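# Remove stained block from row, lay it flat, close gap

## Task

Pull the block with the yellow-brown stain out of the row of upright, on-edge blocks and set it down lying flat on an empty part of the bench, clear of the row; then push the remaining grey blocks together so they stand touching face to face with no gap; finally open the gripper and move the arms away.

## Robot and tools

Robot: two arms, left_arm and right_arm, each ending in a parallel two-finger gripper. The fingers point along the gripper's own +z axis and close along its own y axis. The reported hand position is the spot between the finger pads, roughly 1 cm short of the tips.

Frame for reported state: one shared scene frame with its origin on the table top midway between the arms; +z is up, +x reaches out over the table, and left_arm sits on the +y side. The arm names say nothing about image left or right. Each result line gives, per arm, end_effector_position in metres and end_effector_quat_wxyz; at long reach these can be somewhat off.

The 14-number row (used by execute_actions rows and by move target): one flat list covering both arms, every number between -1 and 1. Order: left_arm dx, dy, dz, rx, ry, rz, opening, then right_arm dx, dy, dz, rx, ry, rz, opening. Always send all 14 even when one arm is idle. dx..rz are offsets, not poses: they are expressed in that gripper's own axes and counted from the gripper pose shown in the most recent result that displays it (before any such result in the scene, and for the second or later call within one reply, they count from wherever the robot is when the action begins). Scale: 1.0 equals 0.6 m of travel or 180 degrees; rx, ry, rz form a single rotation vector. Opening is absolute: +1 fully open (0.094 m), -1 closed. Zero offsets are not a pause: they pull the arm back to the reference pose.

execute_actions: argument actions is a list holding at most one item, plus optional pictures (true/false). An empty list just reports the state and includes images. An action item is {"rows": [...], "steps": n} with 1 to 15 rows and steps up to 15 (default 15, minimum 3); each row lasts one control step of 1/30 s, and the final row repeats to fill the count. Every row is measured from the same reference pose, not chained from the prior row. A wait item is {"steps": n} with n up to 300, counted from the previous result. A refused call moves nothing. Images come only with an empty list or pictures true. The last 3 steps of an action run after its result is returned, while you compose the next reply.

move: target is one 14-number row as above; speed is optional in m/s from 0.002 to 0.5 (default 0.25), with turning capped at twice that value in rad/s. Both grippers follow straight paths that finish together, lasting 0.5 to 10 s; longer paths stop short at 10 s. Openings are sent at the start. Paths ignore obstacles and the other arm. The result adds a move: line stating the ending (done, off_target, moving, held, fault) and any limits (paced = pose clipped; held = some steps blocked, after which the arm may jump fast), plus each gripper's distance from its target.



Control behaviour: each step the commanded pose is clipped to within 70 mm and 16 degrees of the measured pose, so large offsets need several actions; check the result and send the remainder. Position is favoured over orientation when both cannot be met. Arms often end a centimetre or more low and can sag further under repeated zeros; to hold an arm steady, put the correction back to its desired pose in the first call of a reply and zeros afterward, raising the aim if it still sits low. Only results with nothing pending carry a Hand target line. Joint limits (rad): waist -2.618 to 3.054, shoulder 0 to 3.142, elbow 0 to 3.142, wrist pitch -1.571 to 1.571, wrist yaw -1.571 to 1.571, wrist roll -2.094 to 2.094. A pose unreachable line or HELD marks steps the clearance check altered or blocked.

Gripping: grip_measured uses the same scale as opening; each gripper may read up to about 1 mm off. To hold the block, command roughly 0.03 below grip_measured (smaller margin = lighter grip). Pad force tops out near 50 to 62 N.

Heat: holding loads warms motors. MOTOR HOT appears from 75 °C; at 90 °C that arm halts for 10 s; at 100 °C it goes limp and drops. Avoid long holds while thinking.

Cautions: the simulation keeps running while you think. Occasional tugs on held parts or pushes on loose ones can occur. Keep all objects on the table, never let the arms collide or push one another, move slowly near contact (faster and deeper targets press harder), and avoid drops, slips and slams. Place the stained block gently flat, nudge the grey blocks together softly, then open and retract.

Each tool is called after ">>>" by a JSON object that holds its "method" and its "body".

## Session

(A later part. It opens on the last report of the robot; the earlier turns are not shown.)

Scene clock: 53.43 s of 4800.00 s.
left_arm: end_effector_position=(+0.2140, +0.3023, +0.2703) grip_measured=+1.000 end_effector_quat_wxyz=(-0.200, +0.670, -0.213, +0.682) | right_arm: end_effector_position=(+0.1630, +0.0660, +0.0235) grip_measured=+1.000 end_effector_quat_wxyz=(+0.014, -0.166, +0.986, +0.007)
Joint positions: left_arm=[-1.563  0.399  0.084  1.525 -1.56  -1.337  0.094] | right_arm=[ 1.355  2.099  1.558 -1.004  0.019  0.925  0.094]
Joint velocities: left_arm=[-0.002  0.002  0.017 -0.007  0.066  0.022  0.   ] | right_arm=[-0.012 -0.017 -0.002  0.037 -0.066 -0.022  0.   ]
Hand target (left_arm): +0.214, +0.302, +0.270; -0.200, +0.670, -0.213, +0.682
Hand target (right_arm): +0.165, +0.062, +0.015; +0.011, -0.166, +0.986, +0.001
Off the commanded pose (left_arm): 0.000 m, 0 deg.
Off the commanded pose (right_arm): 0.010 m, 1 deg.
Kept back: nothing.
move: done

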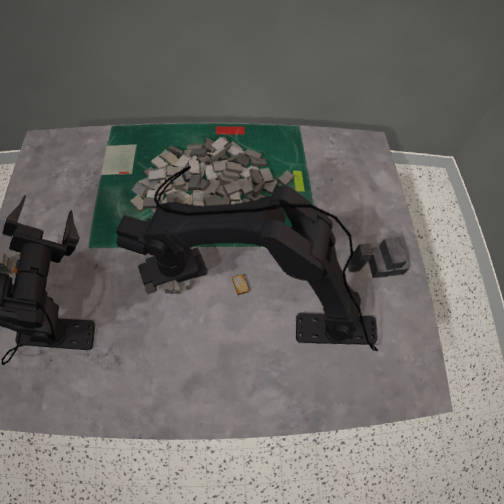

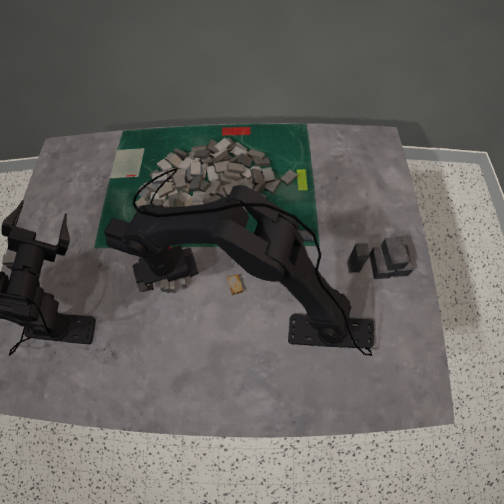

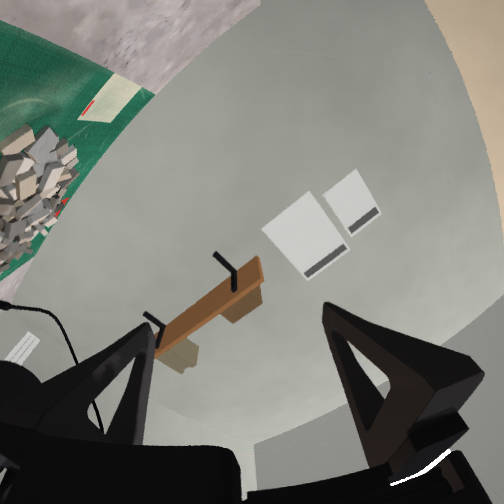

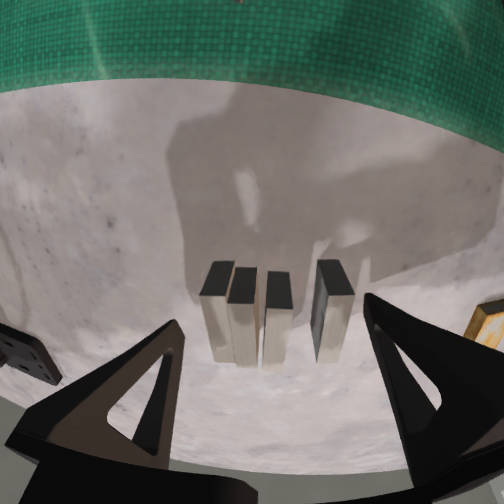

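Good; close gently.

>>> {"method": "move", "body": {"target": [0,0,0,0,0,0,1,0,0,0,0,0,0,-0.2]}}

>>> {"method": "move", "body": {"target": [0,0,0,0,0,0,1,0,0,0,0,0,0,0.3]}}

>>> {"method": "move", "body": {"target": [0,0,0,0,0,0,1,0,0,-0.2,0,0,0,0.5], "speed": 0.12}}

Scene clock: 54.37 s of 4800.00 s.
left_arm: end_effector_position=(+0.2140, +0.3023, +0.2703) grip_measured=+1.000 end_effector_quat_wxyz=(-0.200, +0.670, -0.213, +0.682) | right_arm: end_effector_position=(+0.1628, +0.0664, +0.0235) grip_measured=-0.097 end_effector_quat_wxyz=(+0.014, -0.166, +0.986, +0.008)
Joint positions: left_arm=[-1.563  0.399  0.084  1.525 -1.56  -1.337  0.094] | right_arm=[ 1.355  2.099  1.558 -1.003  0.017  0.925  0.042]
Joint velocities: left_arm=[-0.022 -0.017 -0.007  0.066 -0.022 -0.022  0.   ] | right_arm=[ 0.007 -0.017 -0.012  0.037 -0.051  0.007  0.   ]
Hand target (left_arm): +0.214, +0.302, +0.270; -0.200, +0.670, -0.213, +0.682
Hand target (right_arm): +0.163, +0.066, +0.023; +0.014, -0.166, +0.986, +0.007
Off the commanded pose (left_arm): 0.000 m, 0 deg.
Off the commanded pose (right_arm): 0.000 m, 0 deg.
Kept back: nothing.
move: done

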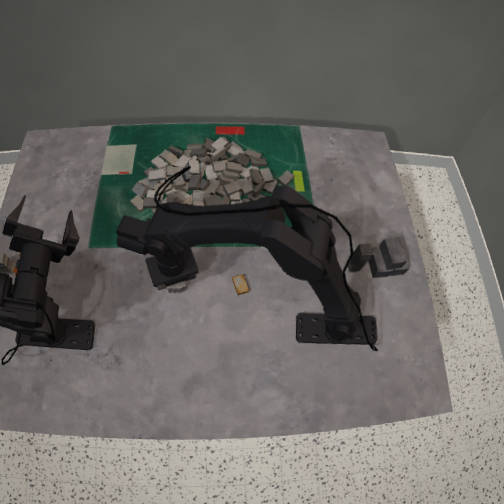

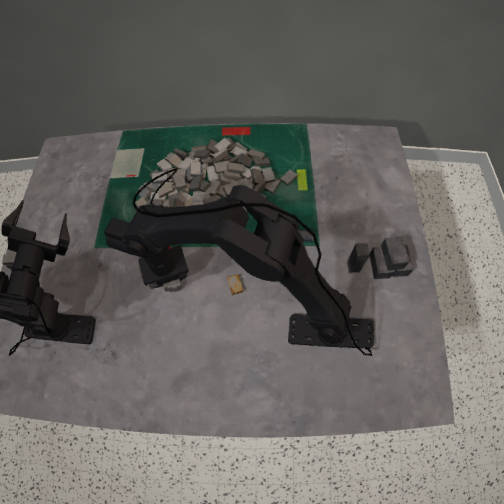

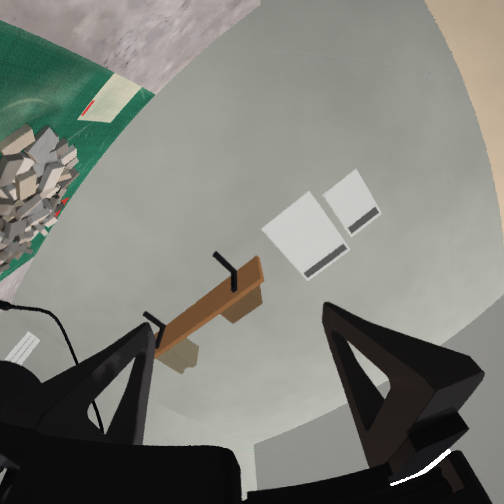

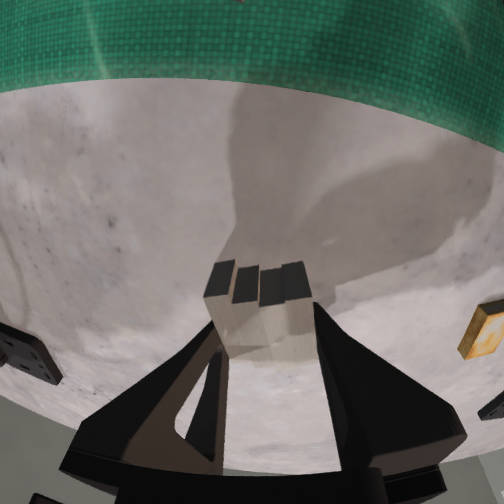

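Scene clock: 54.87 s of 4800.00 s.
left_arm: end_effector_position=(+0.2140, +0.3023, +0.2703) grip_measured=+1.000 end_effector_quat_wxyz=(-0.200, +0.670, -0.213, +0.682) | right_arm: end_effector_position=(+0.1628, +0.0664, +0.0235) grip_measured=+0.298 end_effector_quat_wxyz=(+0.014, -0.166, +0.986, +0.008)
Joint positions: left_arm=[-1.563  0.399  0.084  1.525 -1.56  -1.337  0.094] | right_arm=[ 1.355  2.099  1.558 -1.003  0.017  0.925  0.061]
Joint velocities: left_arm=[ 0.007  0.012  0.002 -0.022  0.007  0.022  0.   ] | right_arm=[-0.022 -0.012 -0.002 -0.037 -0.051  0.007 -0.   ]
Hand target (left_arm): +0.214, +0.302, +0.270; -0.200, +0.670, -0.213, +0.682
Hand target (right_arm): +0.163, +0.066, +0.023; +0.014, -0.166, +0.986, +0.008
Off the commanded pose (left_arm): 0.000 m, 0 deg.
Off the commanded pose (right_arm): 0.000 m, 0 deg.
Kept back: nothing.
move: done

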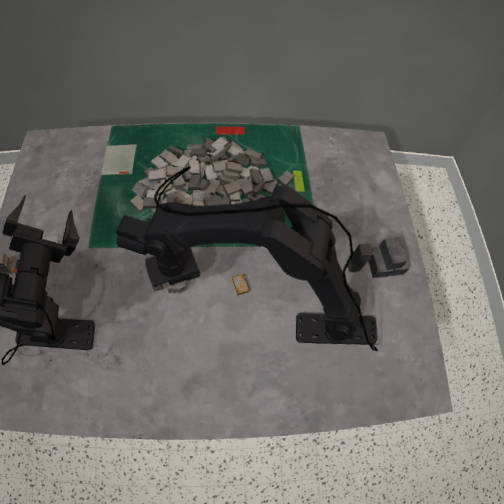

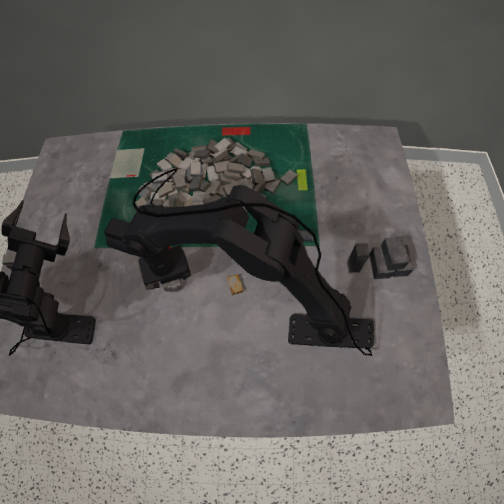

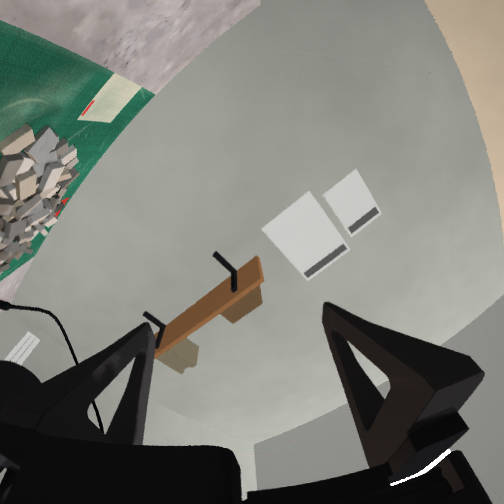

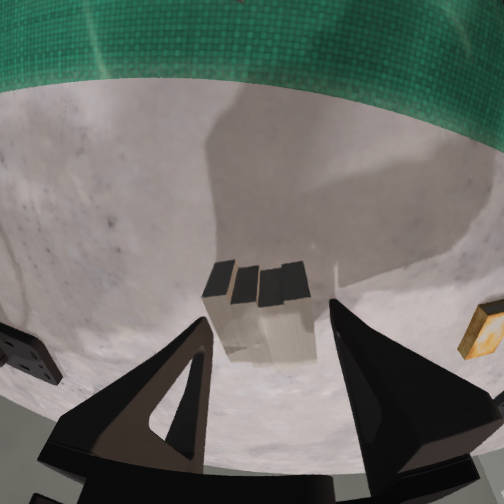

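Scene clock: 56.50 s of 4800.00 s.
left_arm: end_effector_position=(+0.2140, +0.3023, +0.2703) grip_measured=+1.000 end_effector_quat_wxyz=(-0.200, +0.670, -0.213, +0.682) | right_arm: end_effector_position=(+0.1618, +0.0632, +0.1341) grip_measured=+0.498 end_effector_quat_wxyz=(+0.011, -0.166, +0.986, +0.002)
Joint positions: left_arm=[-1.563  0.399  0.084  1.525 -1.56  -1.337  0.094] | right_arm=[ 1.355  2.057  1.938 -1.438  0.017  0.925  0.07 ]
Joint velocities: left_arm=[-0.012 -0.007 -0.007  0.007  0.037 -0.095  0.   ] | right_arm=[-0.022 -0.002 -0.002  0.022 -0.095  0.007  0.   ]
Hand target (left_arm): +0.214, +0.302, +0.270; -0.200, +0.670, -0.213, +0.682
Hand target (right_arm): +0.162, +0.063, +0.143; +0.014, -0.166, +0.986, +0.008
Off the commanded pose (left_arm): 0.000 m, 0 deg.
Off the commanded pose (right_arm): 0.010 m, 1 deg.
Kept back: nothing.
move: done

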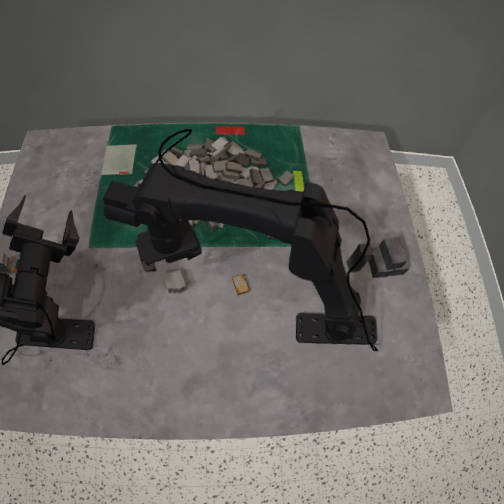

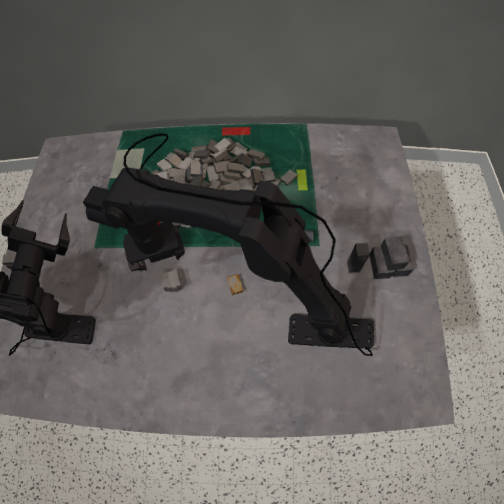

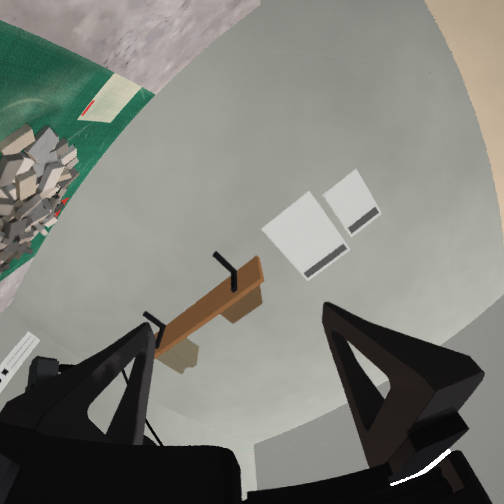

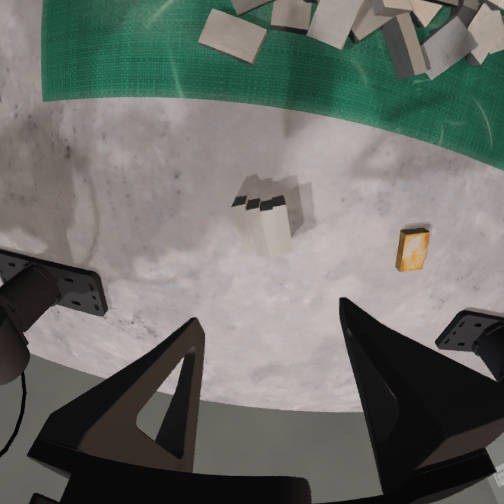

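>>> {"method": "move", "body": {"target": [0,0,0,0,0,0,1,-0.1,-0.5,-0.05,0,0,0,1]}}

>>> {"method": "finished_scene", "body": {"scene": 1}}

Scene clock: 58.63 s of 4800.00 s.
left_arm: end_effector_position=(+0.2140, +0.3023, +0.2703) grip_measured=+1.000 end_effector_quat_wxyz=(-0.200, +0.670, -0.213, +0.682) | right_arm: end_effector_position=(+0.3180, -0.2018, +0.1532) grip_measured=+1.000 end_effector_quat_wxyz=(-0.002, -0.160, +0.987, -0.003)
Joint positions: left_arm=[-1.563  0.399  0.084  1.525 -1.56  -1.337  0.094] | right_arm=[ 0.478  1.69   1.533 -1.418  0.005  0.059  0.094]
Joint velocities: left_arm=[ 0.002  0.032 -0.012  0.022 -0.007  0.022  0.   ] | right_arm=[-0.002 -0.002 -0.017  0.037 -0.037 -0.051  0.   ]
Hand target (left_arm): +0.214, +0.302, +0.270; -0.200, +0.670, -0.213, +0.682
Hand target (right_arm): +0.318, -0.200, +0.160; +0.003, -0.166, +0.986, +0.001
Off the commanded pose (left_arm): 0.000 m, 0 deg.
Off the commanded pose (right_arm): 0.012 m, 2 deg.
Kept back: nothing.
move: off_target (right_arm)

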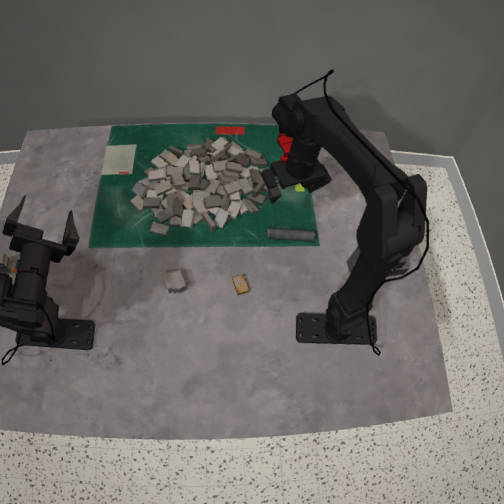

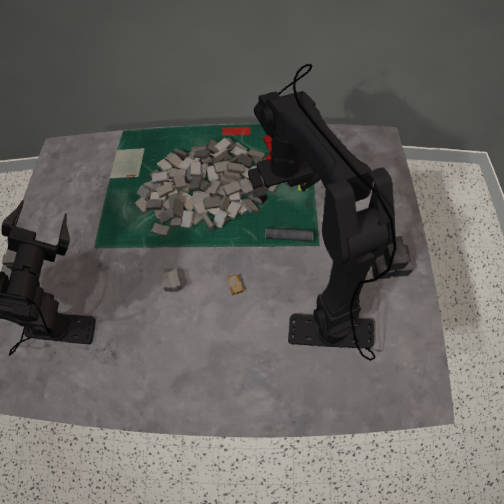

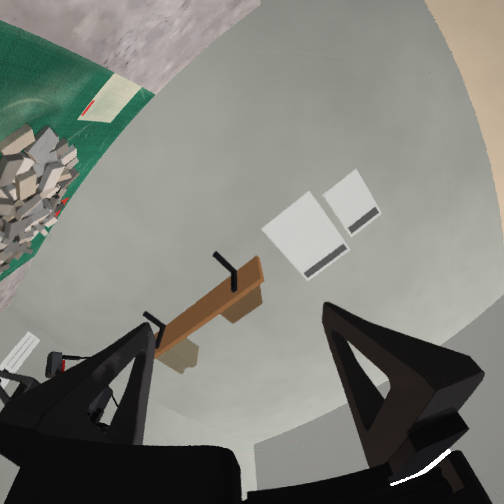

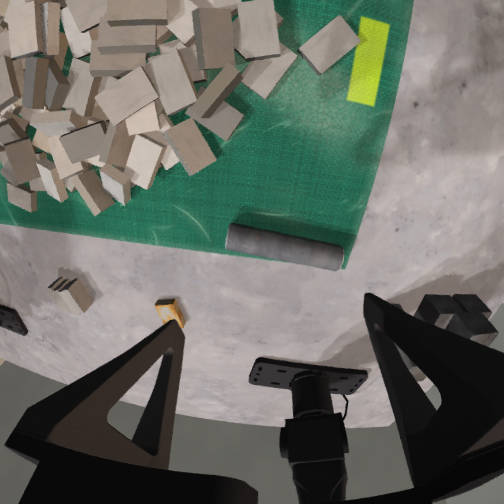

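The scene is finished: the task was done.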